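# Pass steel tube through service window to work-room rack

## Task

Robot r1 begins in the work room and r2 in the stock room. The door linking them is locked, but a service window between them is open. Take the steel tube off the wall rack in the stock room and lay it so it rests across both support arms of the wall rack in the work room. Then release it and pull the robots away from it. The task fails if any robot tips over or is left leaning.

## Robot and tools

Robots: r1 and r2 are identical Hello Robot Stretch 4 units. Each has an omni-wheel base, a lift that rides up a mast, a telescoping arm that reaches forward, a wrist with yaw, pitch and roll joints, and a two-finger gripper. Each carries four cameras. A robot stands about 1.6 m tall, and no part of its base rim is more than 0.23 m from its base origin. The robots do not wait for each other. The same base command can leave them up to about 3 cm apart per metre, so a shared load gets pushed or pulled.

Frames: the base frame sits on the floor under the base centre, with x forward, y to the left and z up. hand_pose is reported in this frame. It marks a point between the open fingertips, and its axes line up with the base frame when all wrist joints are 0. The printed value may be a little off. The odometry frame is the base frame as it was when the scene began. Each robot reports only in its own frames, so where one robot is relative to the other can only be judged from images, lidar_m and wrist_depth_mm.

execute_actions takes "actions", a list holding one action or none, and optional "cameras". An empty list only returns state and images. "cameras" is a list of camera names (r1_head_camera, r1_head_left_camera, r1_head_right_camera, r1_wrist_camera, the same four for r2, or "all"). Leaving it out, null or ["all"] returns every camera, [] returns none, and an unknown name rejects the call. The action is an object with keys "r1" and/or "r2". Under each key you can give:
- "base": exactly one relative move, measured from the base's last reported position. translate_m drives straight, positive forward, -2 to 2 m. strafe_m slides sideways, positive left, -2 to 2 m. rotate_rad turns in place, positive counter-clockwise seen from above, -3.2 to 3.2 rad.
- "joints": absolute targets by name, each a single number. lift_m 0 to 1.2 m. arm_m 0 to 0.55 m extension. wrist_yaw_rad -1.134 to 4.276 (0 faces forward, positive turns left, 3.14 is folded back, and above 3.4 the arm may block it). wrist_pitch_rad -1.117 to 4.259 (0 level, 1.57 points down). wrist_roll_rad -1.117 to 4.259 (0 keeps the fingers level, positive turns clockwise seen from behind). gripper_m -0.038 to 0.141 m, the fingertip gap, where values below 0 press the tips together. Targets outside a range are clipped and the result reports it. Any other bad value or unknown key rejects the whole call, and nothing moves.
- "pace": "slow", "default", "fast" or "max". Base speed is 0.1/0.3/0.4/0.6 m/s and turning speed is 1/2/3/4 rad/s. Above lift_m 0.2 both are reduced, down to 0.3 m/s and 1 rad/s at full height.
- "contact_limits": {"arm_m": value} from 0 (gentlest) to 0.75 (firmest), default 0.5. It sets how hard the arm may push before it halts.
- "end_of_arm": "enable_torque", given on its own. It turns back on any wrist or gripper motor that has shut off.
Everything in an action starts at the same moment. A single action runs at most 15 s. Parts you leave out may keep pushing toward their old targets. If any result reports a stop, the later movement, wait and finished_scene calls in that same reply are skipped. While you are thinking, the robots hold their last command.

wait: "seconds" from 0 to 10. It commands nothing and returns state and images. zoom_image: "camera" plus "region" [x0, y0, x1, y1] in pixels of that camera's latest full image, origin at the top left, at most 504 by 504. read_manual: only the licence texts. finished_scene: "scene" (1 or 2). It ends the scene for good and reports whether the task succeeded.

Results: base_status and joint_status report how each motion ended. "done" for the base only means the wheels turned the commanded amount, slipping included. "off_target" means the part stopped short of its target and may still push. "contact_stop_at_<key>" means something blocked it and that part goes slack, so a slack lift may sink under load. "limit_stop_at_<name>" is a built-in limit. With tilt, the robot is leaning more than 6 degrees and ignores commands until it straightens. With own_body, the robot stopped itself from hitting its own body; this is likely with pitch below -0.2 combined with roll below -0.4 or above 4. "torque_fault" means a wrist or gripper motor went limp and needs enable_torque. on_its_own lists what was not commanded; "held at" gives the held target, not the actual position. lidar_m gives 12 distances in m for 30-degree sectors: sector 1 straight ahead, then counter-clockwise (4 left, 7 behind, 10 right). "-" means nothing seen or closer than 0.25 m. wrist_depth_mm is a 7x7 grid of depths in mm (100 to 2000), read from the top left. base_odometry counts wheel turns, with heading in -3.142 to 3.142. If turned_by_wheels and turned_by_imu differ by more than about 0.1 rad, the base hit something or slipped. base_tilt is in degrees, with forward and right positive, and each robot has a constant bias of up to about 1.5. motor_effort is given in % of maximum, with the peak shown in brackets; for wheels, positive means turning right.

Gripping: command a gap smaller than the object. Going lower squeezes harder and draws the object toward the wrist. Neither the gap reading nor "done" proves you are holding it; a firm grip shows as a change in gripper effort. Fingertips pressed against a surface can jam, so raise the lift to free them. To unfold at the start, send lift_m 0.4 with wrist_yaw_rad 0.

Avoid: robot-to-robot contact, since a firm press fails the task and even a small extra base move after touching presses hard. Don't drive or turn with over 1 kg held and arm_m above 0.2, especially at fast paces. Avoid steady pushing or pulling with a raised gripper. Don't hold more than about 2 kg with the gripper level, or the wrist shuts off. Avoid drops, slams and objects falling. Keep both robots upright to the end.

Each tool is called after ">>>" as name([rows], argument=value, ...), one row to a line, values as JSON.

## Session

>>> execute_actions(actions=[])

Scene clock: 0.00 s.
r1.base_odometry: x=+0.000 y=+0.000 heading=+0.000 (m, m, rad; r1's odometry frame)
r1.turned_by_wheels: +0.000 (rad since the last result)
r1.turned_by_imu: +0.000 (rad since the last result)
r1.base_tilt: forward=-0.5 right=-0.1 (deg)
r1.lidar_m: 2.37 2.30 2.42 2.47 2.10 2.52 2.50 2.38 2.57 1.79 1.73 1.97
r1.base_status: not commanded
r1.joint_positions: lift_m=+0.125 arm_m=-0.002 wrist_yaw_rad=+3.184 wrist_pitch_rad=-0.002 wrist_roll_rad=+0.018 gripper_m=+0.057
r1.joint_status: not commanded
r1.motor_effort: lift_m=+19 arm_m=+0 wrist_yaw_rad=-1 wrist_pitch_rad=-6 wrist_roll_rad=+0 gripper_m=-2 wheel_0=+0 wheel_1=-1 wheel_2=+0 (%)
r1.hand_pose: x=-0.1230 y=+0.0752 z=+0.3037 quat_wxyz=(-0.021, +0.001, +0.009, +1.000) (m; r1's base frame)
r1.wrist_depth_mm: - 131 - - - - - / - 116 141 - - - - / - 120 153 - - - - / 135 134 282 - - - - / 225 1983 1983 1921 1863 1808 1756 / 904 1098 196 1060 193 1025 1008 / 277 283 788 110 741 715 732
r2.base_odometry: x=+0.000 y=+0.000 heading=+0.000 (m, m, rad; r2's odometry frame)
r2.turned_by_wheels: +0.000 (rad since the last result)
r2.turned_by_imu: +0.000 (rad since the last result)
r2.base_tilt: forward=+1.2 right=+0.8 (deg)
r2.lidar_m: 1.34 1.77 2.56 2.57 3.09 2.54 2.83 2.44 2.12 2.15 1.67 1.35
r2.base_status: not commanded
r2.joint_positions: lift_m=+0.143 arm_m=-0.001 wrist_yaw_rad=+3.087 wrist_pitch_rad=+0.012 wrist_roll_rad=-0.018 gripper_m=+0.057
r2.joint_status: not commanded
r2.motor_effort: lift_m=+19 arm_m=+0 wrist_yaw_rad=+0 wrist_pitch_rad=-8 wrist_roll_rad=-1 gripper_m=-3 wheel_0=+0 wheel_1=-1 wheel_2=+1 (%)
r2.hand_pose: x=-0.1137 y=+0.1029 z=+0.3177 quat_wxyz=(+0.027, -0.006, -0.009, +1.000) (m; r2's base frame)
r2.wrist_depth_mm: - 143 - - - - - / - 122 170 - - - - / - 127 175 - - - - / 143 144 - - - - - / 1921 - - - - - - / 1078 1205 199 1098 200 1182 1182 / 741 798 809 - 866 741 854
pictures: r1_head_camera, r1_head_left_camera, r1_head_right_camera, r1_wrist_camera, r2_head_camera, r2_head_left_camera, r2_head_right_camera, r2_wrist_camera
Images, in order (width x height): r1_head_camera 420x560, r1_head_left_camera 420x672, r1_head_right_camera 420x672, r1_wrist_camera 616x392, r2_head_camera 420x560, r2_head_left_camera 420x672, r2_head_right_camera 420x672, r2_wrist_camera 616x392.

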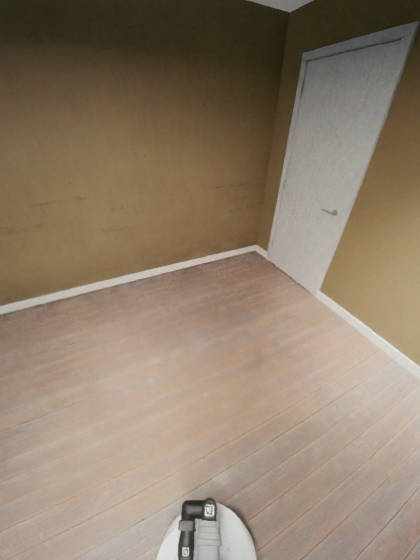

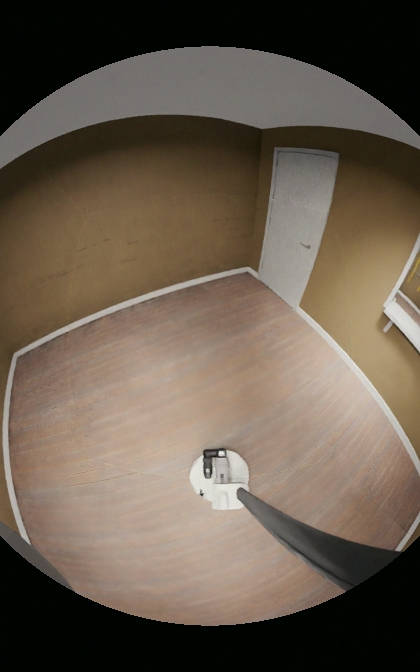

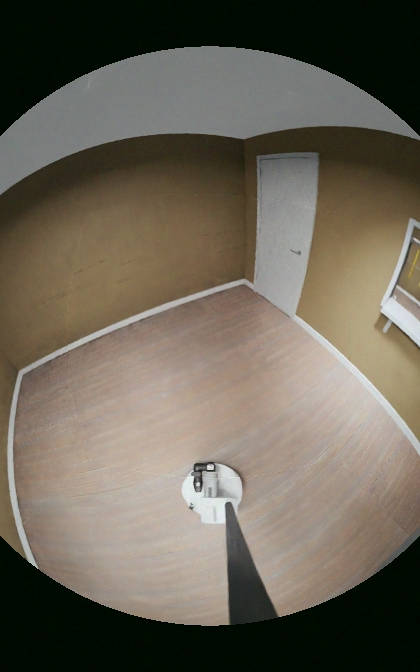

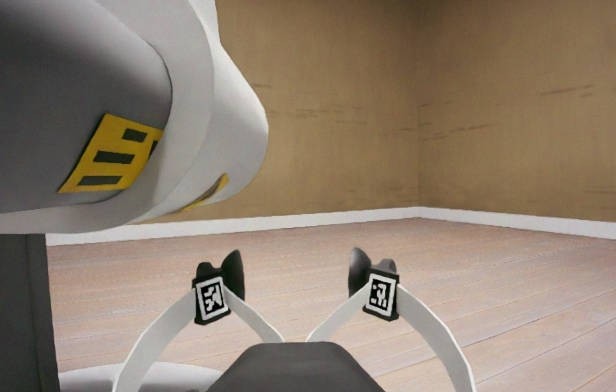

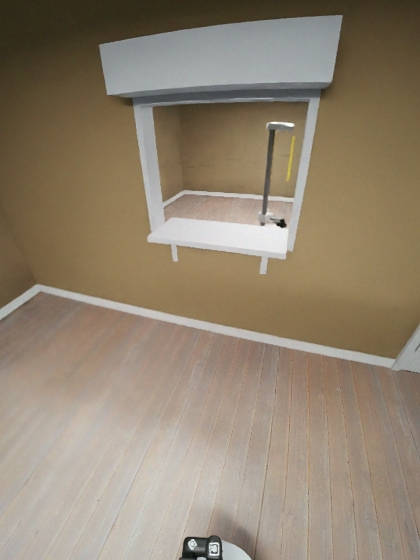

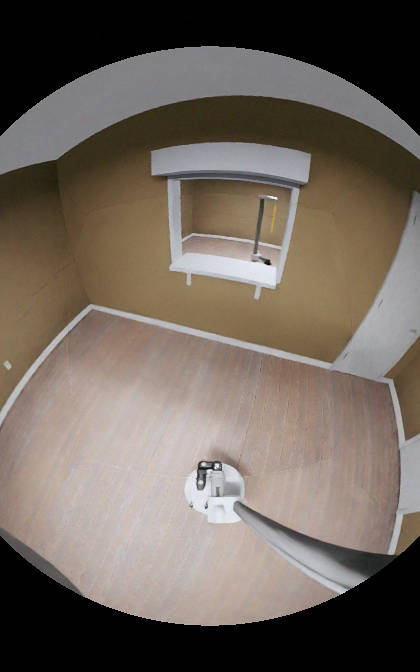

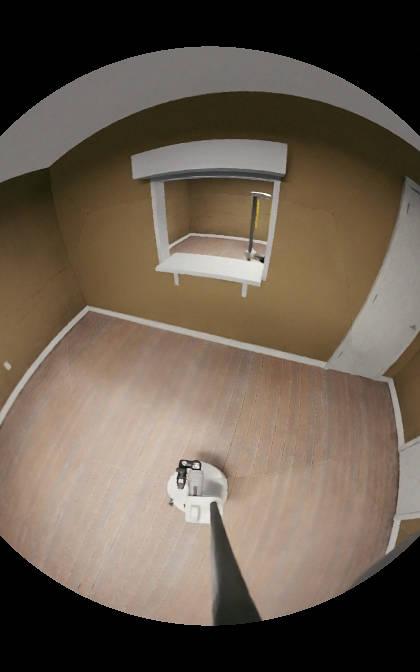

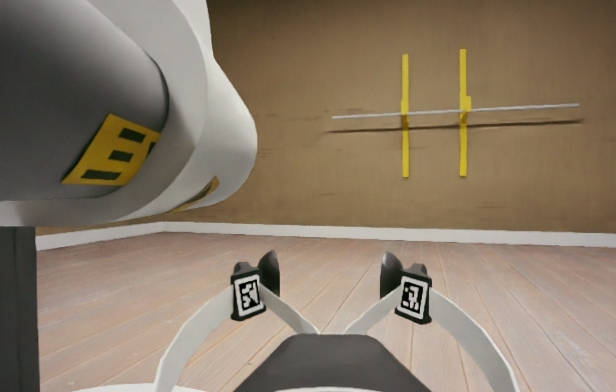

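>>> execute_actions([
  {"r1": {"joints": {"lift_m": 0.5, "wrist_yaw_rad": 2.06}, "pace": "fast"}, "r2": {"base": {"rotate_rad": 2.83}, "joints": {"lift_m": 0.4, "wrist_yaw_rad": 0}, "pace": "fast"}},
], cameras=["r1_wrist_camera", "r2_head_camera", "r2_wrist_camera"])

Scene clock: 86.47 s.
r1.base_odometry: x=+0.000 y=+0.000 heading=+0.000 (m, m, rad; r1's odometry frame)
r1.turned_by_wheels: +0.000 (rad since the last result)
r1.turned_by_imu: -0.002 (rad since the last result)
r1.base_tilt: forward=-0.5 right=+0.0 (deg)
r1.lidar_m: 2.39 2.30 2.42 2.48 2.08 2.53 2.53 2.42 2.54 1.81 1.73 1.93
r1.base_status: not commanded
r1.joint_positions: lift_m=+0.500 arm_m=-0.002 wrist_yaw_rad=+2.060 wrist_pitch_rad=-0.002 wrist_roll_rad=+0.018 gripper_m=+0.057
r1.joint_status: all done
r1.motor_effort: lift_m=+21(20) arm_m=+0(0) wrist_yaw_rad=-2(8) wrist_pitch_rad=-6(6) wrist_roll_rad=+0(2) gripper_m=-5(3) wheel_0=+1(1) wheel_1=-1(1) wheel_2=+0(0) (%)
r1.hand_pose: x=+0.1104 y=+0.2957 z=+0.6787 quat_wxyz=(+0.515, +0.006, +0.007, +0.857) (m; r1's base frame)
r1.wrist_depth_mm: - - - - - - - / - - - - - - - / - - - - - - - / - - - - - - - / - - - - - - - / - - 196 - 193 - - / 1576 1397 1618 109 1499 1464 1499
r2.base_odometry: x=+0.000 y=+0.000 heading=+2.830 (m, m, rad; r2's odometry frame)
r2.turned_by_wheels: +2.830 (rad since the last result)
r2.turned_by_imu: +2.832 (rad since the last result)
r2.base_tilt: forward=+1.2 right=+0.8 (deg)
r2.lidar_m: 2.43 2.90 2.25 2.13 2.09 1.55 1.37 1.40 2.11 2.55 2.66 2.76
r2.base_status: done
r2.joint_positions: lift_m=+0.400 arm_m=-0.001 wrist_yaw_rad=+0.001 wrist_pitch_rad=+0.013 wrist_roll_rad=-0.018 gripper_m=+0.057
r2.joint_status: all done
r2.motor_effort: lift_m=+22(25) arm_m=+0(0) wrist_yaw_rad=-2(7) wrist_pitch_rad=-9(6) wrist_roll_rad=-1(1) gripper_m=-2(2) wheel_0=-1(11) wheel_1=-2(8) wheel_2=+0(6) (%)
r2.hand_pose: x=+0.4582 y=-0.0873 z=+0.5744 quat_wxyz=(+1.000, -0.009, +0.006, +0.000) (m; r2's base frame)
r2.wrist_depth_mm: - - - - - - - / - - - - - - - / - - - - - - - / - - - - - - - / - - - - - - - / 1983 1983 199 1808 200 1983 1983 / 1336 1308 1336 - 1430 1255 1308
pictures: r1_wrist_camera, r2_head_camera, r2_wrist_camera
Images, in order (width x height): r1_wrist_camera 616x392, r2_head_camera 420x560, r2_wrist_camera 616x392.

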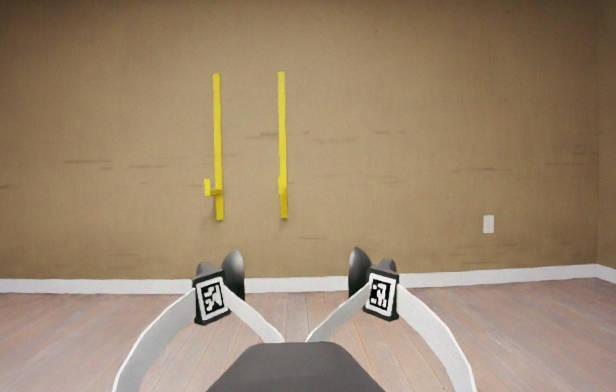

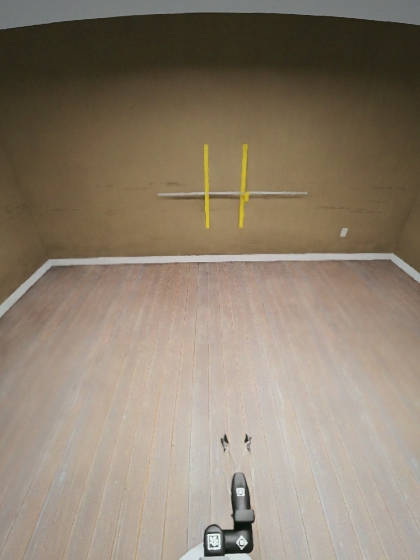

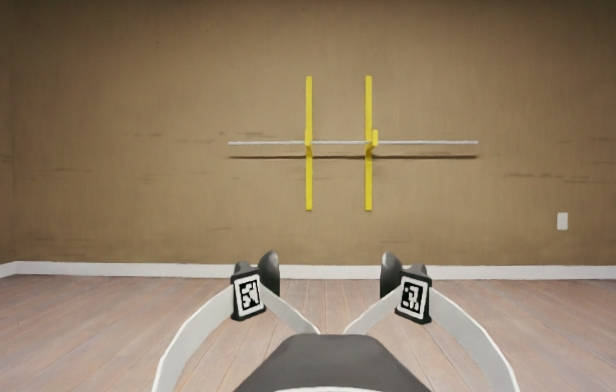

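>>> zoom_image(camera="r2_wrist_camera", region=[215, 110, 495, 180])

>>> zoom_image(camera="r1_wrist_camera", region=[190, 150, 310, 230])

Region (215, 110, 495, 180) of r2_wrist_camera's 616x392 image, scaled by 1.800; it fills the top 126 rows of this view, and the rest is white.

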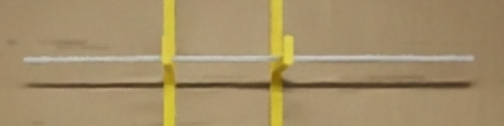

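Region (190, 150, 310, 230) of r1_wrist_camera's 616x392 image, scaled by 4.200.

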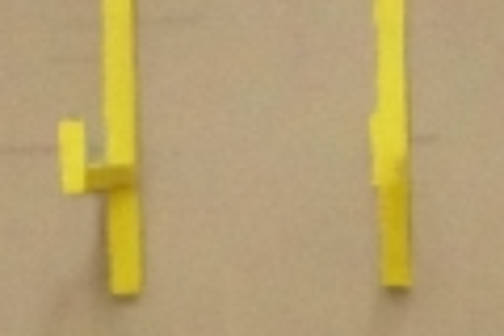

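>>> execute_actions([
  {"r1": {"base": {"rotate_rad": -1.08}, "joints": {"lift_m": 0.8, "wrist_yaw_rad": 0, "gripper_m": 0.12}, "pace": "default"}, "r2": {"base": {"translate_m": 1.85}, "joints": {"lift_m": 0.735, "gripper_m": 0.12, "wrist_roll_rad": 1.55, "wrist_pitch_rad": 0.0}, "pace": "max"}},
], cameras=["r1_wrist_camera", "r2_head_right_camera", "r2_wrist_camera"])

Scene clock: 120.53 s.
r1.base_odometry: x=+0.000 y=+0.000 heading=-1.079 (m, m, rad; r1's odometry frame)
r1.turned_by_wheels: -1.079 (rad since the last result)
r1.turned_by_imu: -1.107 (rad since the last result)
r1.base_tilt: forward=-0.6 right=-0.2 (deg)
r1.lidar_m: 1.74 1.93 2.43 2.30 2.38 2.53 2.39 2.53 2.54 2.40 2.52 1.79
r1.base_status: done
r1.joint_positions: lift_m=+0.800 arm_m=-0.002 wrist_yaw_rad=+0.000 wrist_pitch_rad=-0.002 wrist_roll_rad=+0.018 gripper_m=+0.120
r1.joint_status: all done
r1.motor_effort: lift_m=+20(23) arm_m=+0(0) wrist_yaw_rad=-2(8) wrist_pitch_rad=-6(7) wrist_roll_rad=-1(1) gripper_m=-1(7) wheel_0=+3(6) wheel_1=+2(7) wheel_2=+4(10) (%)
r1.hand_pose: x=+0.4575 y=-0.0873 z=+0.9788 quat_wxyz=(+1.000, +0.009, -0.001, +0.000) (m; r1's base frame)
r1.wrist_depth_mm: 1618 1618 1661 1808 1708 1708 1708 / 1661 1661 1618 - - 1661 1756 / 1618 1618 1661 - - 1708 1661 / 1618 1708 1708 - - 1756 1756 / 1661 1661 1708 1708 1808 1808 1708 / 1708 1756 1756 1708 1708 1708 1756 / 1756 1708 1708 110 1661 1756 1808
r2.base_odometry: x=-1.761 y=+0.567 heading=+2.830 (m, m, rad; r2's odometry frame)
r2.turned_by_wheels: +0.000 (rad since the last result)
r2.turned_by_imu: -0.003 (rad since the last result)
r2.base_tilt: forward=+1.2 right=+0.8 (deg)
r2.lidar_m: 0.61 0.81 1.37 2.17 2.28 3.09 3.38 3.46 2.67 2.54 1.10 0.71
r2.base_status: done
r2.joint_positions: lift_m=+0.735 arm_m=-0.001 wrist_yaw_rad=+0.000 wrist_pitch_rad=+0.003 wrist_roll_rad=+1.550 gripper_m=+0.120
r2.joint_status: all done
r2.motor_effort: lift_m=+21(26) arm_m=+0(0) wrist_yaw_rad=+0(1) wrist_pitch_rad=-7(12) wrist_roll_rad=+0(4) gripper_m=-2(2) wheel_0=+1(10) wheel_1=+2(8) wheel_2=+3(17) (%)
r2.hand_pose: x=+0.4582 y=-0.0874 z=+0.9122 quat_wxyz=(+0.715, +0.700, +0.001, -0.001) (m; r2's base frame)
r2.wrist_depth_mm: 768 768 750 750 732 723 715 / 778 759 750 741 732 723 715 / 778 759 750 750 741 732 715 / 778 768 750 741 732 732 715 / 768 759 759 741 732 732 723 / 768 768 212 449 741 218 723 / 778 768 768 - 732 723 723
pictures: r1_wrist_camera, r2_head_right_camera, r2_wrist_camera
Images, in order (width x height): r1_wrist_camera 616x392, r2_head_right_camera 420x672, r2_wrist_camera 616x392.

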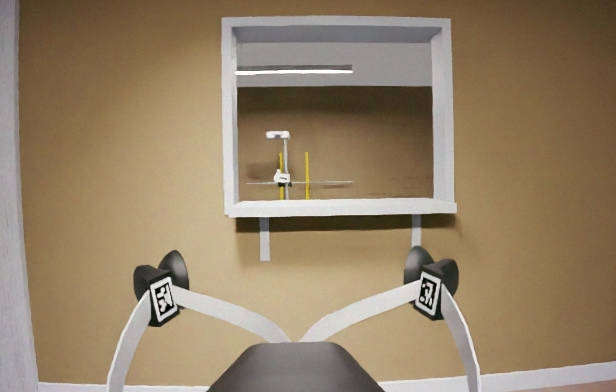

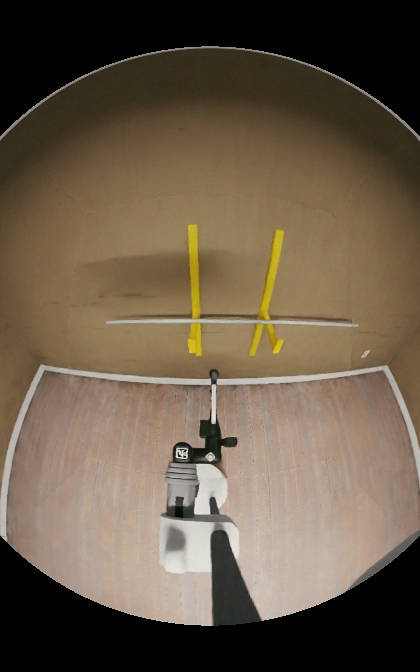

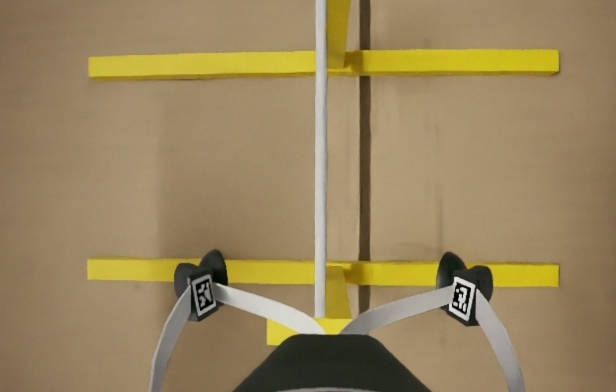

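>>> zoom_image(camera="r2_head_right_camera", region=[95, 300, 235, 385])

>>> zoom_image(camera="r2_head_right_camera", region=[230, 300, 370, 385])

Region (95, 300, 235, 385) of r2_head_right_camera's 420x672 image, scaled by 3.600, with more detail than that image has; it fills the top 306 rows of this view, and the rest is white.

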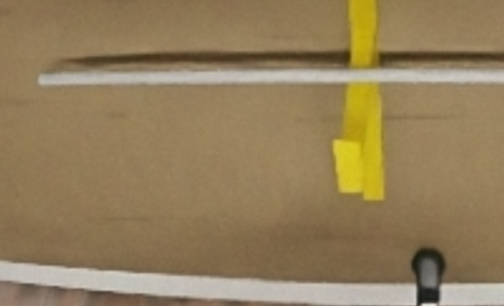

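Region (230, 300, 370, 385) of r2_head_right_camera's 420x672 image, scaled by 3.600, with more detail than that image has; it fills the top 306 rows of this view, and the rest is white.

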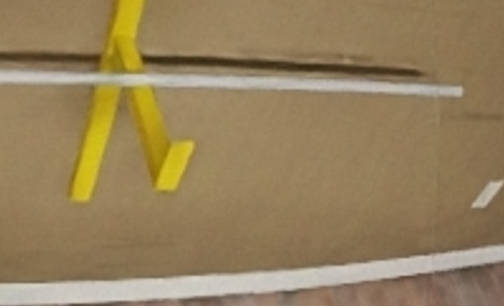

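>>> execute_actions([
  {"r1": {"base": {"strafe_m": -0.47}, "joints": {"wrist_roll_rad": 1.57, "wrist_yaw_rad": 1.23, "lift_m": 0.91}, "pace": "max"}, "r2": {"base": {"strafe_m": -0.168}, "joints": {"lift_m": 0.748, "arm_m": 0.32}, "pace": "default", "contact_limits": {"arm_m": 0.2}}},
], cameras=["r2_head_camera", "r2_wrist_camera"])

Scene clock: 161.13 s.
r1.base_odometry: x=-0.414 y=-0.222 heading=-1.079 (m, m, rad; r1's odometry frame)
r1.turned_by_wheels: +0.000 (rad since the last result)
r1.turned_by_imu: -0.003 (rad since the last result)
r1.base_tilt: forward=-0.4 right=-0.2 (deg)
r1.lidar_m: 1.73 1.81 2.62 2.76 2.90 2.51 2.39 2.54 2.04 1.94 2.01 1.94
r1.base_status: done
r1.joint_positions: lift_m=+0.910 arm_m=-0.002 wrist_yaw_rad=+1.230 wrist_pitch_rad=-0.003 wrist_roll_rad=+1.570 gripper_m=+0.120
r1.joint_status: all done
r1.motor_effort: lift_m=+19(23) arm_m=+0(0) wrist_yaw_rad=+1(5) wrist_pitch_rad=-6(7) wrist_roll_rad=+0(7) gripper_m=-1(1) wheel_0=-2(11) wheel_1=+2(8) wheel_2=+0(2) (%)
r1.hand_pose: x=+0.3478 y=+0.2426 z=+1.0889 quat_wxyz=(+0.577, +0.578, +0.407, +0.409) (m; r1's base frame)
r1.wrist_depth_mm: - - - - - - 1537 / - - - - - - 1499 / - - - - - - 1499 / - - - - - - 1537 / - - - - - - 1537 / - - - - - 1921 1537 / - - - 110 - - 1576
r2.base_odometry: x=-1.710 y=+0.727 heading=+2.830 (m, m, rad; r2's odometry frame)
r2.turned_by_wheels: +0.000 (rad since the last result)
r2.turned_by_imu: -0.001 (rad since the last result)
r2.base_tilt: forward=+1.2 right=+0.8 (deg)
r2.lidar_m: 0.64 0.62 1.36 2.34 2.45 3.30 3.37 3.40 2.48 2.37 1.13 0.63
r2.base_status: done
r2.joint_positions: lift_m=+0.748 arm_m=+0.318 wrist_yaw_rad=+0.000 wrist_pitch_rad=+0.002 wrist_roll_rad=+1.550 gripper_m=+0.120
r2.joint_status: all done
r2.motor_effort: lift_m=+22(23) arm_m=+10(11) wrist_yaw_rad=+0(1) wrist_pitch_rad=-7(7) wrist_roll_rad=+0(0) gripper_m=+0(1) wheel_0=+0(9) wheel_1=-2(10) wheel_2=+0(2) (%)
r2.contact_limits: arm_m 0.2
r2.hand_pose: x=+0.7777 y=-0.0874 z=+0.9252 quat_wxyz=(+0.714, +0.700, +0.001, -0.001) (m; r2's base frame)
r2.wrist_depth_mm: 439 433 427 421 173 413 407 / 439 433 424 394 387 413 407 / 439 433 427 394 418 410 404 / 439 433 427 424 418 413 407 / 439 430 427 418 418 413 407 / 439 433 211 264 415 218 407 / 439 433 430 - 415 413 407
pictures: r2_head_camera, r2_wrist_camera
Images, in order (width x height): r2_head_camera 420x560, r2_wrist_camera 616x392.

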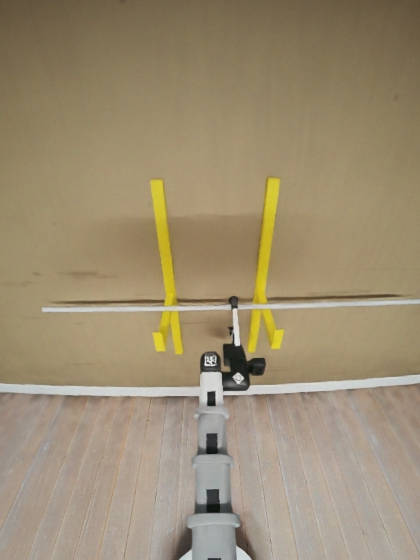

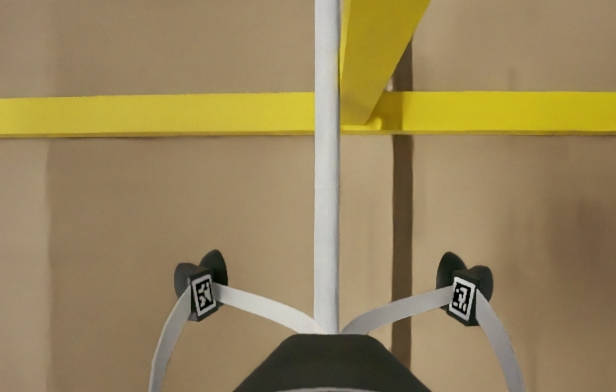

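>>> execute_actions([
  {"r2": {"joints": {"lift_m": 0.751, "arm_m": 0.359, "gripper_m": 0.035}, "pace": "default", "contact_limits": {"arm_m": 0.2}}},
], cameras=["r2_head_camera", "r2_wrist_camera"])

Scene clock: 168.43 s.
r1.base_odometry: x=-0.414 y=-0.222 heading=-1.079 (m, m, rad; r1's odometry frame)
r1.turned_by_wheels: +0.000 (rad since the last result)
r1.turned_by_imu: -0.002 (rad since the last result)
r1.base_tilt: forward=-0.5 right=+0.0 (deg)
r1.lidar_m: 1.73 1.81 2.63 2.76 2.90 2.53 2.41 2.55 2.04 1.92 2.02 1.94
r1.base_status: not commanded
r1.joint_positions: lift_m=+0.910 arm_m=-0.002 wrist_yaw_rad=+1.230 wrist_pitch_rad=-0.003 wrist_roll_rad=+1.570 gripper_m=+0.120
r1.joint_status: not commanded
r1.motor_effort: lift_m=+19(19) arm_m=+0(0) wrist_yaw_rad=+1(0) wrist_pitch_rad=-6(6) wrist_roll_rad=+1(0) gripper_m=-1(2) wheel_0=-2(2) wheel_1=+2(2) wheel_2=+0(0) (%)
r1.hand_pose: x=+0.3478 y=+0.2426 z=+1.0889 quat_wxyz=(+0.577, +0.578, +0.407, +0.409) (m; r1's base frame)
r1.wrist_depth_mm: - - - - - - 1576 / - - - - - - 1537 / - - - - - - 1537 / - - - - - - 1537 / - - - - - - 1499 / - - - - - 1983 1499 / - - - 110 - - 1576
r2.base_odometry: x=-1.710 y=+0.727 heading=+2.830 (m, m, rad; r2's odometry frame)
r2.turned_by_wheels: +0.000 (rad since the last result)
r2.turned_by_imu: -0.001 (rad since the last result)
r2.base_tilt: forward=+1.2 right=+0.7 (deg)
r2.lidar_m: 0.64 0.67 1.35 2.32 2.43 3.30 3.38 3.43 2.48 2.37 1.14 0.68
r2.base_status: not commanded
r2.joint_positions: lift_m=+0.751 arm_m=+0.357 wrist_yaw_rad=+0.000 wrist_pitch_rad=+0.002 wrist_roll_rad=+1.550 gripper_m=+0.035
r2.joint_status: all done
r2.motor_effort: lift_m=+22(24) arm_m=+10(9) wrist_yaw_rad=+0(1) wrist_pitch_rad=-7(7) wrist_roll_rad=+0(0) gripper_m=-4(4) wheel_0=+0(1) wheel_1=-2(2) wheel_2=+0(0) (%)
r2.contact_limits: arm_m 0.2
r2.hand_pose: x=+0.8167 y=-0.0874 z=+0.9282 quat_wxyz=(+0.714, +0.700, +0.001, -0.001) (m; r2's base frame)
r2.wrist_depth_mm: 397 392 387 384 161 370 368 / 394 392 357 351 347 345 342 / 397 394 384 355 379 373 368 / 397 394 387 382 379 373 370 / 397 392 389 229 377 375 368 / 397 394 387 223 194 370 370 / 399 392 387 - 377 370 368
pictures: r2_head_camera, r2_wrist_camera
Images, in order (width x height): r2_head_camera 420x560, r2_wrist_camera 616x392.

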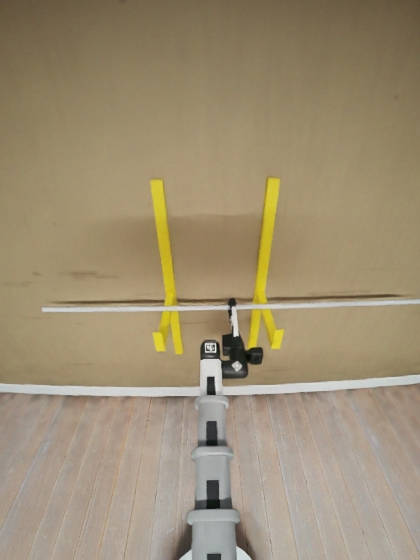

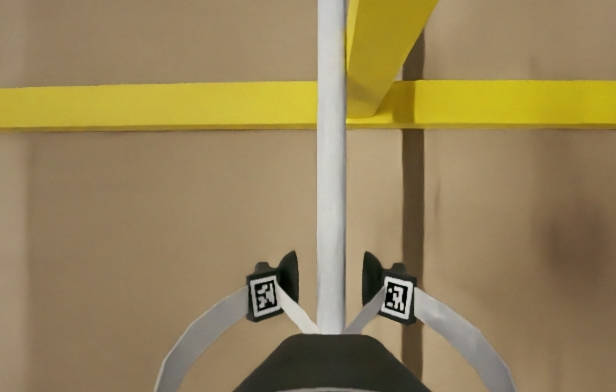

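>>> execute_actions([
  {"r2": {"joints": {"gripper_m": -0.038}, "pace": "default"}},
], cameras=[])

>>> execute_actions([
  {"r2": {"joints": {"lift_m": 0.88, "wrist_roll_rad": 1.53, "wrist_pitch_rad": -0.03}, "pace": "slow"}},
], cameras=["r2_head_camera", "r2_wrist_camera"])

Scene clock: 178.17 s.
r1.base_odometry: x=-0.414 y=-0.222 heading=-1.079 (m, m, rad; r1's odometry frame)
r1.turned_by_wheels: +0.000 (rad since the last result)
r1.turned_by_imu: -0.002 (rad since the last result)
r1.base_tilt: forward=-0.5 right=+0.1 (deg)
r1.lidar_m: 1.71 1.82 2.61 2.77 2.89 2.52 2.38 2.55 2.04 1.94 2.00 1.93
r1.base_status: not commanded
r1.joint_positions: lift_m=+0.910 arm_m=-0.002 wrist_yaw_rad=+1.230 wrist_pitch_rad=-0.003 wrist_roll_rad=+1.570 gripper_m=+0.120
r1.joint_status: not commanded
r1.motor_effort: lift_m=+19(19) arm_m=+0(1) wrist_yaw_rad=+0(0) wrist_pitch_rad=-6(6) wrist_roll_rad=+0(1) gripper_m=+0(3) wheel_0=-2(2) wheel_1=+2(2) wheel_2=+0(0) (%)
r1.hand_pose: x=+0.3478 y=+0.2426 z=+1.0889 quat_wxyz=(+0.577, +0.578, +0.407, +0.409) (m; r1's base frame)
r1.wrist_depth_mm: - - - - - - 1618 / - - - - - - 1576 / - - - - - - 1537 / - - - - - - 1576 / - - - - - - 1499 / - - - - - 1983 1537 / - - - 110 - - 1576
r2.base_odometry: x=-1.710 y=+0.727 heading=+2.830 (m, m, rad; r2's odometry frame)
r2.turned_by_wheels: +0.000 (rad since the last result)
r2.turned_by_imu: -0.001 (rad since the last result)
r2.base_tilt: forward=+1.2 right=+0.8 (deg)
r2.lidar_m: 0.65 0.62 1.35 2.33 2.43 3.35 3.38 3.43 2.48 2.38 1.15 0.67
r2.base_status: not commanded
r2.joint_positions: lift_m=+0.751 arm_m=+0.357 wrist_yaw_rad=+0.000 wrist_pitch_rad=+0.003 wrist_roll_rad=+1.550 gripper_m=-0.037
r2.joint_status: all done
r2.motor_effort: lift_m=+22(23) arm_m=+9(10) wrist_yaw_rad=-1(0) wrist_pitch_rad=-7(7) wrist_roll_rad=+0(0) gripper_m=-25(25) wheel_0=+0(0) wheel_1=-2(2) wheel_2=+0(0) (%)
r2.hand_pose: x=+0.8168 y=-0.0873 z=+0.9281 quat_wxyz=(+0.714, +0.700, +0.001, -0.001) (m; r2's base frame)
r2.wrist_depth_mm: 397 392 389 382 162 375 366 / 397 392 359 351 347 345 342 / 397 389 384 355 377 373 368 / 394 392 387 379 379 375 370 / 397 389 387 217 375 373 368 / 399 392 180 211 181 370 368 / 397 392 387 - 377 373 370
pictures: none
No camera images: the call's "cameras" was empty. Leave "cameras" out to get every camera's image.

Scene clock: 180.07 s.
r1.base_odometry: x=-0.414 y=-0.222 heading=-1.079 (m, m, rad; r1's odometry frame)
r1.turned_by_wheels: +0.000 (rad since the last result)
r1.turned_by_imu: -0.001 (rad since the last result)
r1.base_tilt: forward=-0.3 right=-0.2 (deg)
r1.lidar_m: 1.72 1.81 2.63 2.78 2.88 2.53 2.40 2.53 2.04 1.91 2.02 1.93
r1.base_status: not commanded
r1.joint_positions: lift_m=+0.910 arm_m=-0.002 wrist_yaw_rad=+1.230 wrist_pitch_rad=-0.003 wrist_roll_rad=+1.570 gripper_m=+0.120
r1.joint_status: not commanded
r1.motor_effort: lift_m=+19(19) arm_m=+0(0) wrist_yaw_rad=+1(0) wrist_pitch_rad=-6(6) wrist_roll_rad=-1(1) gripper_m=+0(2) wheel_0=-2(2) wheel_1=+2(2) wheel_2=+0(0) (%)
r1.hand_pose: x=+0.3478 y=+0.2426 z=+1.0889 quat_wxyz=(+0.577, +0.578, +0.407, +0.409) (m; r1's base frame)
r1.wrist_depth_mm: - - - - - - 1576 / - - - - - - 1537 / - - - - - - 1537 / - - - - - - 1576 / - - - - - - 1499 / - - - - - 1921 1537 / - - - 110 - - 1537
r2.base_odometry: x=-1.710 y=+0.727 heading=+2.830 (m, m, rad; r2's odometry frame)
r2.turned_by_wheels: +0.000 (rad since the last result)
r2.turned_by_imu: -0.001 (rad since the last result)
r2.base_tilt: forward=+1.3 right=+0.8 (deg)
r2.lidar_m: 0.63 0.65 1.36 2.34 2.46 3.30 3.39 3.40 2.48 2.37 1.18 0.67
r2.base_status: not commanded
r2.joint_positions: lift_m=+0.879 arm_m=+0.357 wrist_yaw_rad=+0.000 wrist_pitch_rad=-0.018 wrist_roll_rad=+1.531 gripper_m=-0.037
r2.joint_status: all done
r2.on_its_own: wrist_pitch_rad is at rest, and its effort (-34) is outside its rest range (-23 to +23)
r2.motor_effort: lift_m=+26(27) arm_m=+9(9) wrist_yaw_rad=-1(1) wrist_pitch_rad=-34(33) wrist_roll_rad=-3(4) gripper_m=-22(22) wheel_0=+1(0) wheel_1=-2(2) wheel_2=+0(0) (%)
r2.hand_pose: x=+0.8168 y=-0.0873 z=+1.0629 quat_wxyz=(+0.721, +0.693, -0.006, +0.006) (m; r2's base frame)
r2.wrist_depth_mm: 402 394 387 382 375 370 366 / 373 368 359 353 349 345 255 / 402 394 389 382 373 370 364 / 402 397 389 382 377 370 366 / 402 394 389 384 375 373 366 / 402 394 179 211 181 370 366 / 402 399 392 - 377 370 366
pictures: r2_head_camera, r2_wrist_camera
Images, in order (width x height): r2_head_camera 420x560, r2_wrist_camera 616x392.

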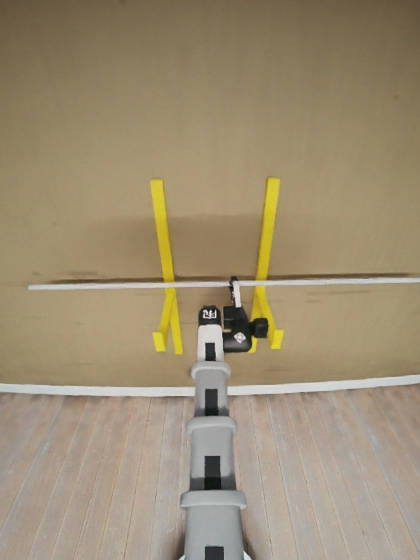

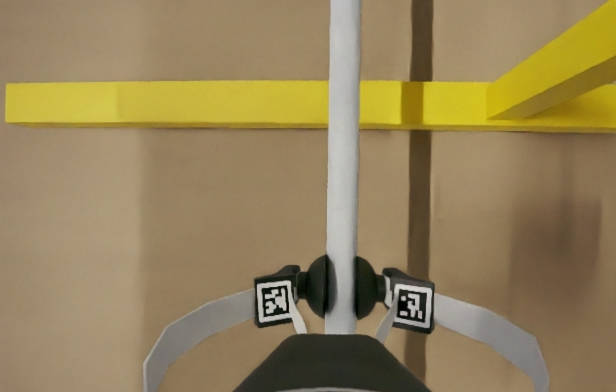

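>>> execute_actions([
  {"r1": {"base": {"translate_m": 1.54}, "pace": "default"}, "r2": {"base": {"translate_m": -2.0}, "joints": {"arm_m": 0.05, "lift_m": 0.92}, "pace": "fast"}},
], cameras=["r1_head_camera", "r2_head_camera"])

Scene clock: 199.00 s.
r1.base_odometry: x=+0.312 y=-1.579 heading=-1.079 (m, m, rad; r1's odometry frame)
r1.turned_by_wheels: +0.000 (rad since the last result)
r1.turned_by_imu: -0.005 (rad since the last result)
r1.base_tilt: forward=-0.6 right=-0.1 (deg)
r1.lidar_m: 0.25 0.25 0.28 1.31 2.89 3.96 4.11 2.80 2.03 1.33 0.29 0.25
r1.base_status: done
r1.joint_positions: lift_m=+0.910 arm_m=-0.002 wrist_yaw_rad=+1.230 wrist_pitch_rad=-0.003 wrist_roll_rad=+1.570 gripper_m=+0.120
r1.joint_status: not commanded
r1.motor_effort: lift_m=+19(19) arm_m=+0(0) wrist_yaw_rad=-1(1) wrist_pitch_rad=-6(6) wrist_roll_rad=+0(2) gripper_m=+1(1) wheel_0=+1(10) wheel_1=+2(9) wheel_2=-1(13) (%)
r1.hand_pose: x=+0.3478 y=+0.2427 z=+1.0889 quat_wxyz=(+0.577, +0.578, +0.407, +0.409) (m; r1's base frame)
r1.wrist_depth_mm: - - - - - 340 247 / - - - - - 345 251 / - - - - - 347 254 / - - - - 668 349 254 / 640 640 647 647 647 325 253 / 621 621 627 634 530 303 252 / - - - 110 - 317 248
r2.base_odometry: x=+0.194 y=+0.113 heading=+2.830 (m, m, rad; r2's odometry frame)
r2.turned_by_wheels: +0.000 (rad since the last result)
r2.turned_by_imu: -0.005 (rad since the last result)
r2.base_tilt: forward=+1.3 right=+0.8 (deg)
r2.lidar_m: 0.46 0.48 0.71 2.31 1.91 1.40 1.20 1.26 1.88 2.35 0.70 0.53
r2.base_status: done
r2.joint_positions: lift_m=+0.919 arm_m=+0.052 wrist_yaw_rad=+0.000 wrist_pitch_rad=-0.018 wrist_roll_rad=+1.531 gripper_m=-0.037
r2.joint_status: all done
r2.on_its_own: wrist_pitch_rad is at rest, and its effort (-35) is outside its rest range (-23 to +23)
r2.motor_effort: lift_m=+25(28) arm_m=-9(12) wrist_yaw_rad=+1(2) wrist_pitch_rad=-35(35) wrist_roll_rad=-3(3) gripper_m=-23(22) wheel_0=-2(7) wheel_1=-1(7) wheel_2=-2(8) (%)
r2.hand_pose: x=+0.5110 y=-0.0874 z=+1.1029 quat_wxyz=(+0.721, +0.693, -0.007, +0.006) (m; r2's base frame)
r2.wrist_depth_mm: 1808 - - - - - 1863 / 1756 - - - - - 1756 / 1756 - - - - - 1756 / 1756 - - - - - 1756 / 1756 - - - - - 1808 / 1808 - 180 211 183 - 1708 / 1808 - - - - - 1618
pictures: r1_head_camera, r2_head_camera
Images, in order (width x height): r1_head_camera 420x560, r2_head_camera 420x560.

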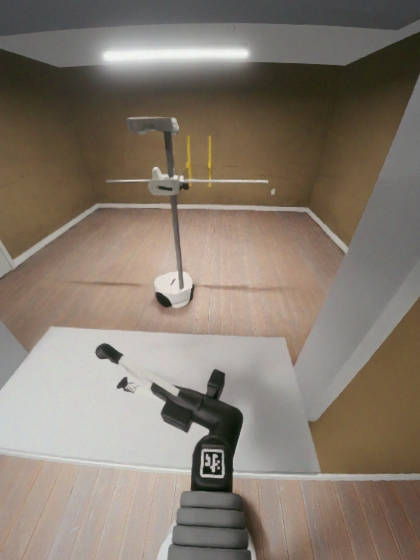

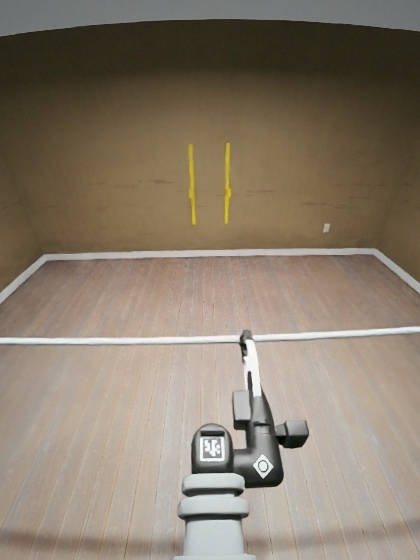

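>>> execute_actions([
  {"r2": {"base": {"rotate_rad": -1.85}, "joints": {"wrist_yaw_rad": -0.06, "arm_m": 0.02}, "pace": "slow"}},
], cameras=["r2_head_camera"])

Scene clock: 209.30 s.
r1.base_odometry: x=+0.312 y=-1.579 heading=-1.079 (m, m, rad; r1's odometry frame)
r1.turned_by_wheels: +0.000 (rad since the last result)
r1.turned_by_imu: -0.004 (rad since the last result)
r1.base_tilt: forward=-0.3 right=-0.1 (deg)
r1.lidar_m: 0.25 0.25 0.29 1.27 2.89 3.97 4.10 2.79 2.05 1.35 0.29 0.25
r1.base_status: not commanded
r1.joint_positions: lift_m=+0.910 arm_m=-0.002 wrist_yaw_rad=+1.230 wrist_pitch_rad=-0.003 wrist_roll_rad=+1.570 gripper_m=+0.120
r1.joint_status: not commanded
r1.motor_effort: lift_m=+19(19) arm_m=+0(0) wrist_yaw_rad=+0(0) wrist_pitch_rad=-6(6) wrist_roll_rad=+0(0) gripper_m=-1(2) wheel_0=+1(1) wheel_1=+2(3) wheel_2=-1(1) (%)
r1.hand_pose: x=+0.3478 y=+0.2427 z=+1.0889 quat_wxyz=(+0.577, +0.578, +0.407, +0.409) (m; r1's base frame)
r1.wrist_depth_mm: - - - - - 336 248 / - - - - - 343 251 / - - - - - 349 253 / - - - - 676 347 254 / 640 647 654 661 640 324 253 / 627 621 634 634 525 303 252 / - - - 110 - 315 249
r2.base_odometry: x=+0.194 y=+0.114 heading=+0.981 (m, m, rad; r2's odometry frame)
r2.turned_by_wheels: -1.849 (rad since the last result)
r2.turned_by_imu: -1.854 (rad since the last result)
r2.base_tilt: forward=+1.2 right=+0.7 (deg)
r2.lidar_m: 0.45 0.50 0.80 2.66 2.66 2.78 2.30 2.31 1.56 1.19 0.57 0.47
r2.base_status: done
r2.joint_positions: lift_m=+0.919 arm_m=+0.022 wrist_yaw_rad=-0.061 wrist_pitch_rad=-0.018 wrist_roll_rad=+1.531 gripper_m=-0.037
r2.joint_status: all done
r2.on_its_own: wrist_pitch_rad is at rest, and its effort (-34) is outside its rest range (-23 to +23)
r2.motor_effort: lift_m=+25(25) arm_m=-9(11) wrist_yaw_rad=+3(13) wrist_pitch_rad=-34(35) wrist_roll_rad=-3(3) gripper_m=-22(24) wheel_0=+4(7) wheel_1=+4(7) wheel_2=+4(8) (%)
r2.hand_pose: x=+0.4752 y=-0.1049 z=+1.1029 quat_wxyz=(+0.721, +0.692, -0.028, -0.016) (m; r2's base frame)
r2.wrist_depth_mm: 1576 1537 1618 1499 1537 1499 1464 / 1708 1983 1921 1808 1863 1863 1756 / 1756 - - - - - 1808 / 1756 - - - - - 1808 / 1808 - - - - - 1756 / 1808 - 179 211 182 - 1756 / 1808 - - - - - 1576
pictures: r2_head_camera
Images, in order (width x height): r2_head_camera 420x560.

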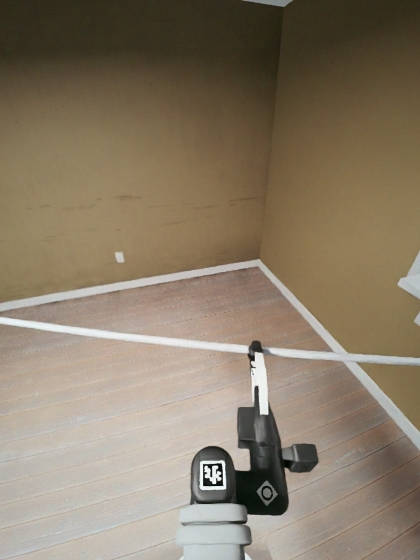

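>>> execute_actions(actions=[])

Scene clock: 231.83 s.
r1.base_odometry: x=+0.312 y=-1.579 heading=-1.079 (m, m, rad; r1's odometry frame)
r1.turned_by_wheels: +0.000 (rad since the last result)
r1.turned_by_imu: -0.009 (rad since the last result)
r1.base_tilt: forward=-0.5 right=-0.1 (deg)
r1.lidar_m: 0.25 0.25 0.29 1.27 2.88 3.94 4.09 2.81 2.05 1.33 0.31 0.25
r1.base_status: not commanded
r1.joint_positions: lift_m=+0.910 arm_m=-0.002 wrist_yaw_rad=+1.230 wrist_pitch_rad=-0.003 wrist_roll_rad=+1.570 gripper_m=+0.120
r1.joint_status: not commanded
r1.motor_effort: lift_m=+19(19) arm_m=+0(0) wrist_yaw_rad=+1(0) wrist_pitch_rad=-6(6) wrist_roll_rad=+1(0) gripper_m=-2(2) wheel_0=+1(1) wheel_1=+3(3) wheel_2=-1(1) (%)
r1.hand_pose: x=+0.3478 y=+0.2427 z=+1.0889 quat_wxyz=(+0.577, +0.578, +0.407, +0.409) (m; r1's base frame)
r1.wrist_depth_mm: - - - - - 340 249 / - - - - - 343 252 / - - - - - 347 253 / - - - - 676 351 254 / 654 640 647 654 647 324 252 / 627 621 634 634 530 303 253 / - - - 110 - 319 250
r2.base_odometry: x=+0.194 y=+0.114 heading=+0.981 (m, m, rad; r2's odometry frame)
r2.turned_by_wheels: +0.000 (rad since the last result)
r2.turned_by_imu: -0.007 (rad since the last result)
r2.base_tilt: forward=+1.2 right=+0.8 (deg)
r2.lidar_m: 0.45 0.46 0.75 2.69 2.64 2.79 2.30 2.31 1.55 1.18 0.60 0.46
r2.base_status: done
r2.joint_positions: lift_m=+0.919 arm_m=+0.022 wrist_yaw_rad=-0.060 wrist_pitch_rad=-0.018 wrist_roll_rad=+1.531 gripper_m=-0.037
r2.joint_status: all done
r2.on_its_own: wrist_pitch_rad is at rest, and its effort (-34) is outside its rest range (-23 to +23)
r2.motor_effort: lift_m=+24(25) arm_m=-10(11) wrist_yaw_rad=+0(13) wrist_pitch_rad=-34(35) wrist_roll_rad=-3(3) gripper_m=-24(24) wheel_0=+4(7) wheel_1=+4(7) wheel_2=+4(8) (%)
r2.hand_pose: x=+0.4753 y=-0.1045 z=+1.1029 quat_wxyz=(+0.721, +0.692, -0.027, -0.015) (m; r2's base frame)
r2.wrist_depth_mm: 1576 1576 1576 1464 1499 1464 1499 / 1756 - 1921 1863 1808 1863 1708 / 1756 - - - - - 1808 / 1756 - - - - - 1756 / 1808 - - - - - 1808 / 1808 - 179 211 181 - 1756 / 1808 - - - - 1983 1576
pictures: r1_head_camera, r1_head_left_camera, r1_head_right_camera, r1_wrist_camera, r2_head_camera, r2_head_left_camera, r2_head_right_camera, r2_wrist_camera
Images, in order (width x height): r1_head_camera 420x560, r1_head_left_camera 420x672, r1_head_right_camera 420x672, r1_wrist_camera 616x392, r2_head_camera 420x560, r2_head_left_camera 420x672, r2_head_right_camera 420x672, r2_wrist_camera 616x392.

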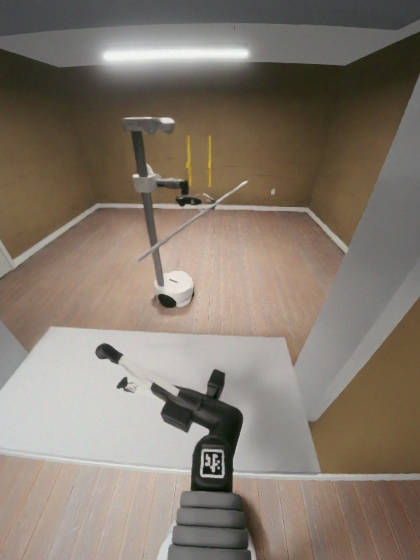

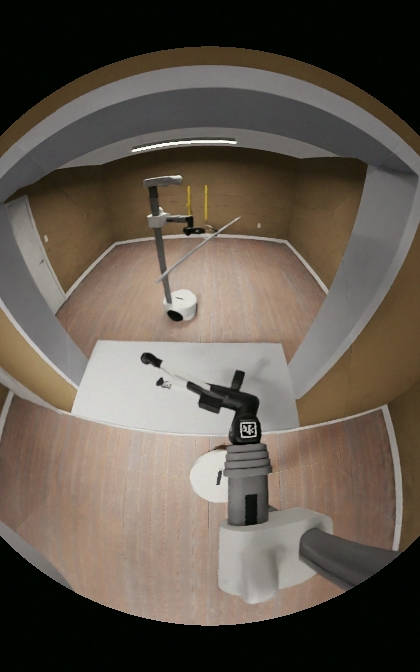

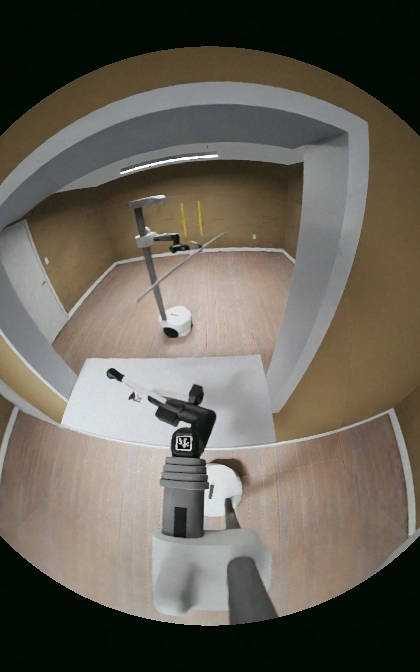

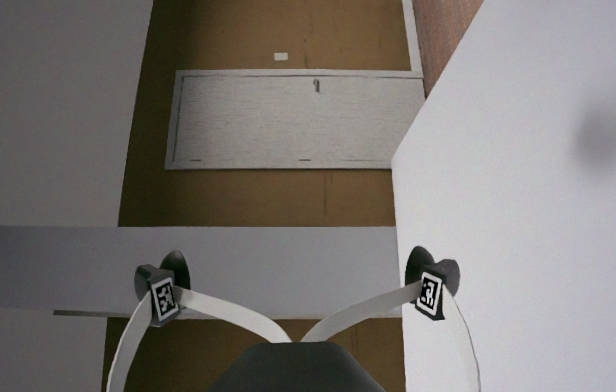

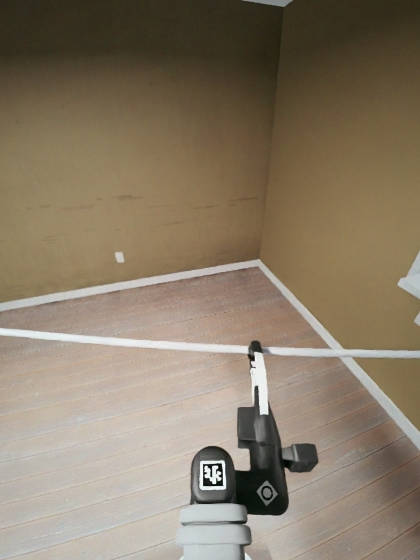

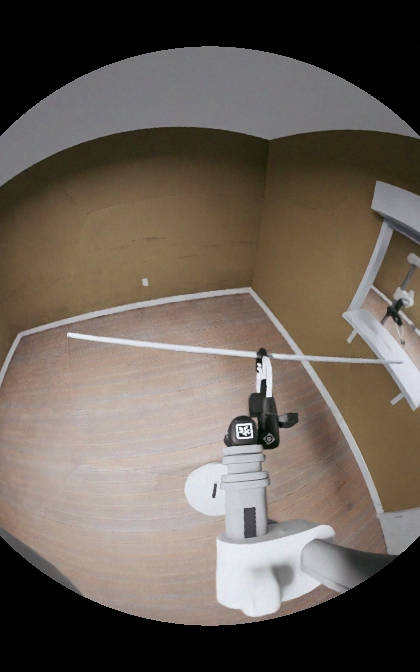

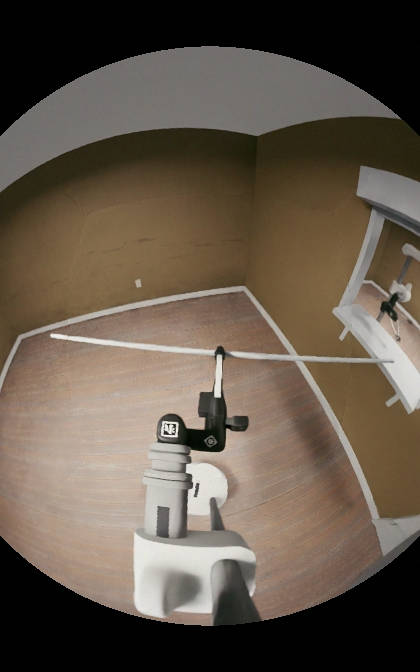

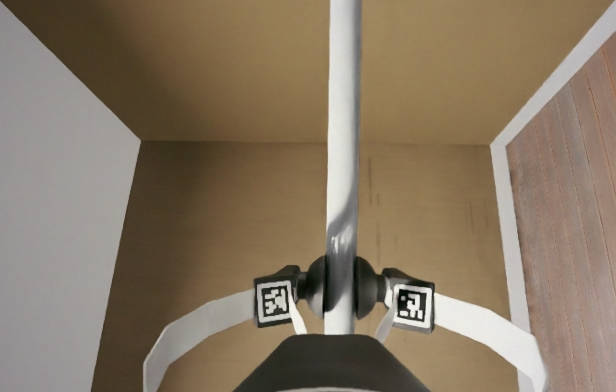

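>>> execute_actions([
  {"r2": {"base": {"strafe_m": -0.8}}, "r1": {"joints": {"wrist_yaw_rad": 1.18, "arm_m": 0.10}}},
], cameras=["r1_head_camera", "r1_wrist_camera", "r2_head_right_camera", "r2_head_camera"])

Scene clock: 262.20 s.
r1.base_odometry: x=+0.312 y=-1.579 heading=-1.079 (m, m, rad; r1's odometry frame)
r1.turned_by_wheels: +0.000 (rad since the last result)
r1.turned_by_imu: -0.007 (rad since the last result)
r1.base_tilt: forward=-0.5 right=+0.0 (deg)
r1.lidar_m: 0.25 0.25 0.28 0.52 2.88 3.97 4.09 2.79 2.04 1.30 0.30 0.25
r1.base_status: not commanded
r1.joint_positions: lift_m=+0.910 arm_m=+0.099 wrist_yaw_rad=+1.180 wrist_pitch_rad=-0.003 wrist_roll_rad=+1.570 gripper_m=+0.120
r1.joint_status: all done
r1.motor_effort: lift_m=+19(19) arm_m=+7(7) wrist_yaw_rad=-1(4) wrist_pitch_rad=-5(6) wrist_roll_rad=+0(0) gripper_m=+0(2) wheel_0=+1(1) wheel_1=+3(2) wheel_2=-1(2) (%)
r1.hand_pose: x=+0.4605 y=+0.2335 z=+1.0889 quat_wxyz=(+0.587, +0.588, +0.392, +0.394) (m; r1's base frame)
r1.wrist_depth_mm: 759 1008 - - - - 1576 / 1863 946 891 904 - 1983 250 / - - - - - 375 253 / - - - - - 347 253 / - - - - - 322 252 / 621 609 615 621 525 301 250 / 597 597 597 110 609 315 248
r2.base_odometry: x=+0.859 y=-0.332 heading=+0.981 (m, m, rad; r2's odometry frame)
r2.turned_by_wheels: +0.000 (rad since the last result)
r2.turned_by_imu: -0.004 (rad since the last result)
r2.base_tilt: forward=+1.3 right=+0.7 (deg)
r2.lidar_m: 0.44 0.49 0.73 3.43 3.70 2.51 2.11 1.12 0.67 0.53 0.42 0.45
r2.base_status: done
r2.joint_positions: lift_m=+0.919 arm_m=+0.022 wrist_yaw_rad=-0.060 wrist_pitch_rad=-0.018 wrist_roll_rad=+1.531 gripper_m=-0.037
r2.joint_status: not commanded
r2.on_its_own: wrist_pitch_rad is at rest, and its effort (-34) is outside its rest range (-23 to +23)
r2.motor_effort: lift_m=+25(25) arm_m=-10(9) wrist_yaw_rad=+0(2) wrist_pitch_rad=-34(31) wrist_roll_rad=-2(3) gripper_m=-21(22) wheel_0=+0(8) wheel_1=-3(12) wheel_2=+0(2) (%)
r2.hand_pose: x=+0.4753 y=-0.1045 z=+1.1029 quat_wxyz=(+0.721, +0.692, -0.027, -0.015) (m; r2's base frame)
r2.wrist_depth_mm: 1661 - - - - 462 325 / 750 - - 878 854 462 559 / 788 878 854 842 820 554 759 / 809 1255 1205 1078 1118 1098 1060 / 1708 - - 1618 1756 1921 1618 / 1756 - 179 211 182 - 1708 / 1863 - - - - - 1618
pictures: r1_head_camera, r1_wrist_camera, r2_head_camera, r2_head_right_camera
Images, in order (width x height): r1_head_camera 420x560, r1_wrist_camera 616x392, r2_head_camera 420x560, r2_head_right_camera 420x672.

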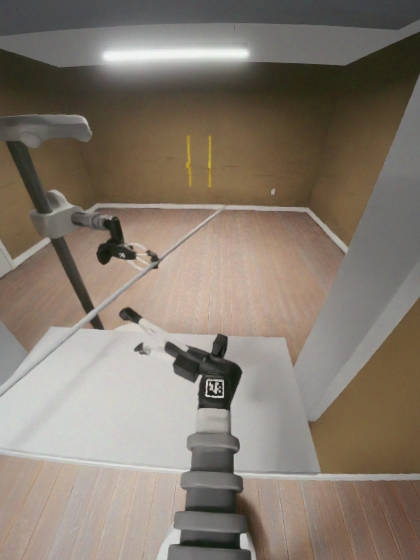

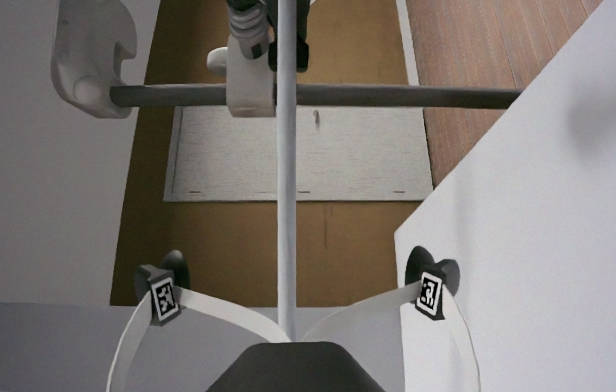

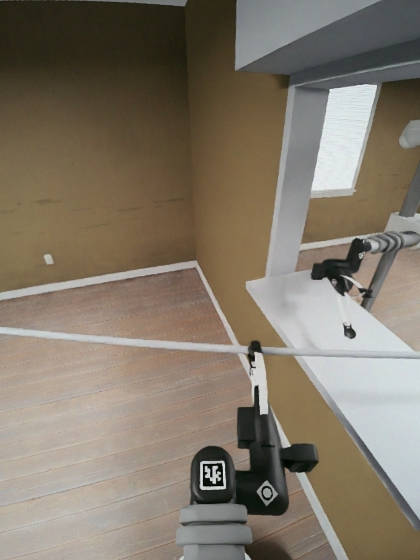

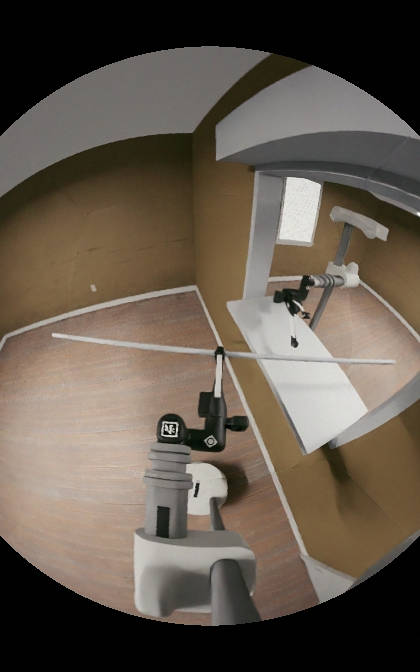

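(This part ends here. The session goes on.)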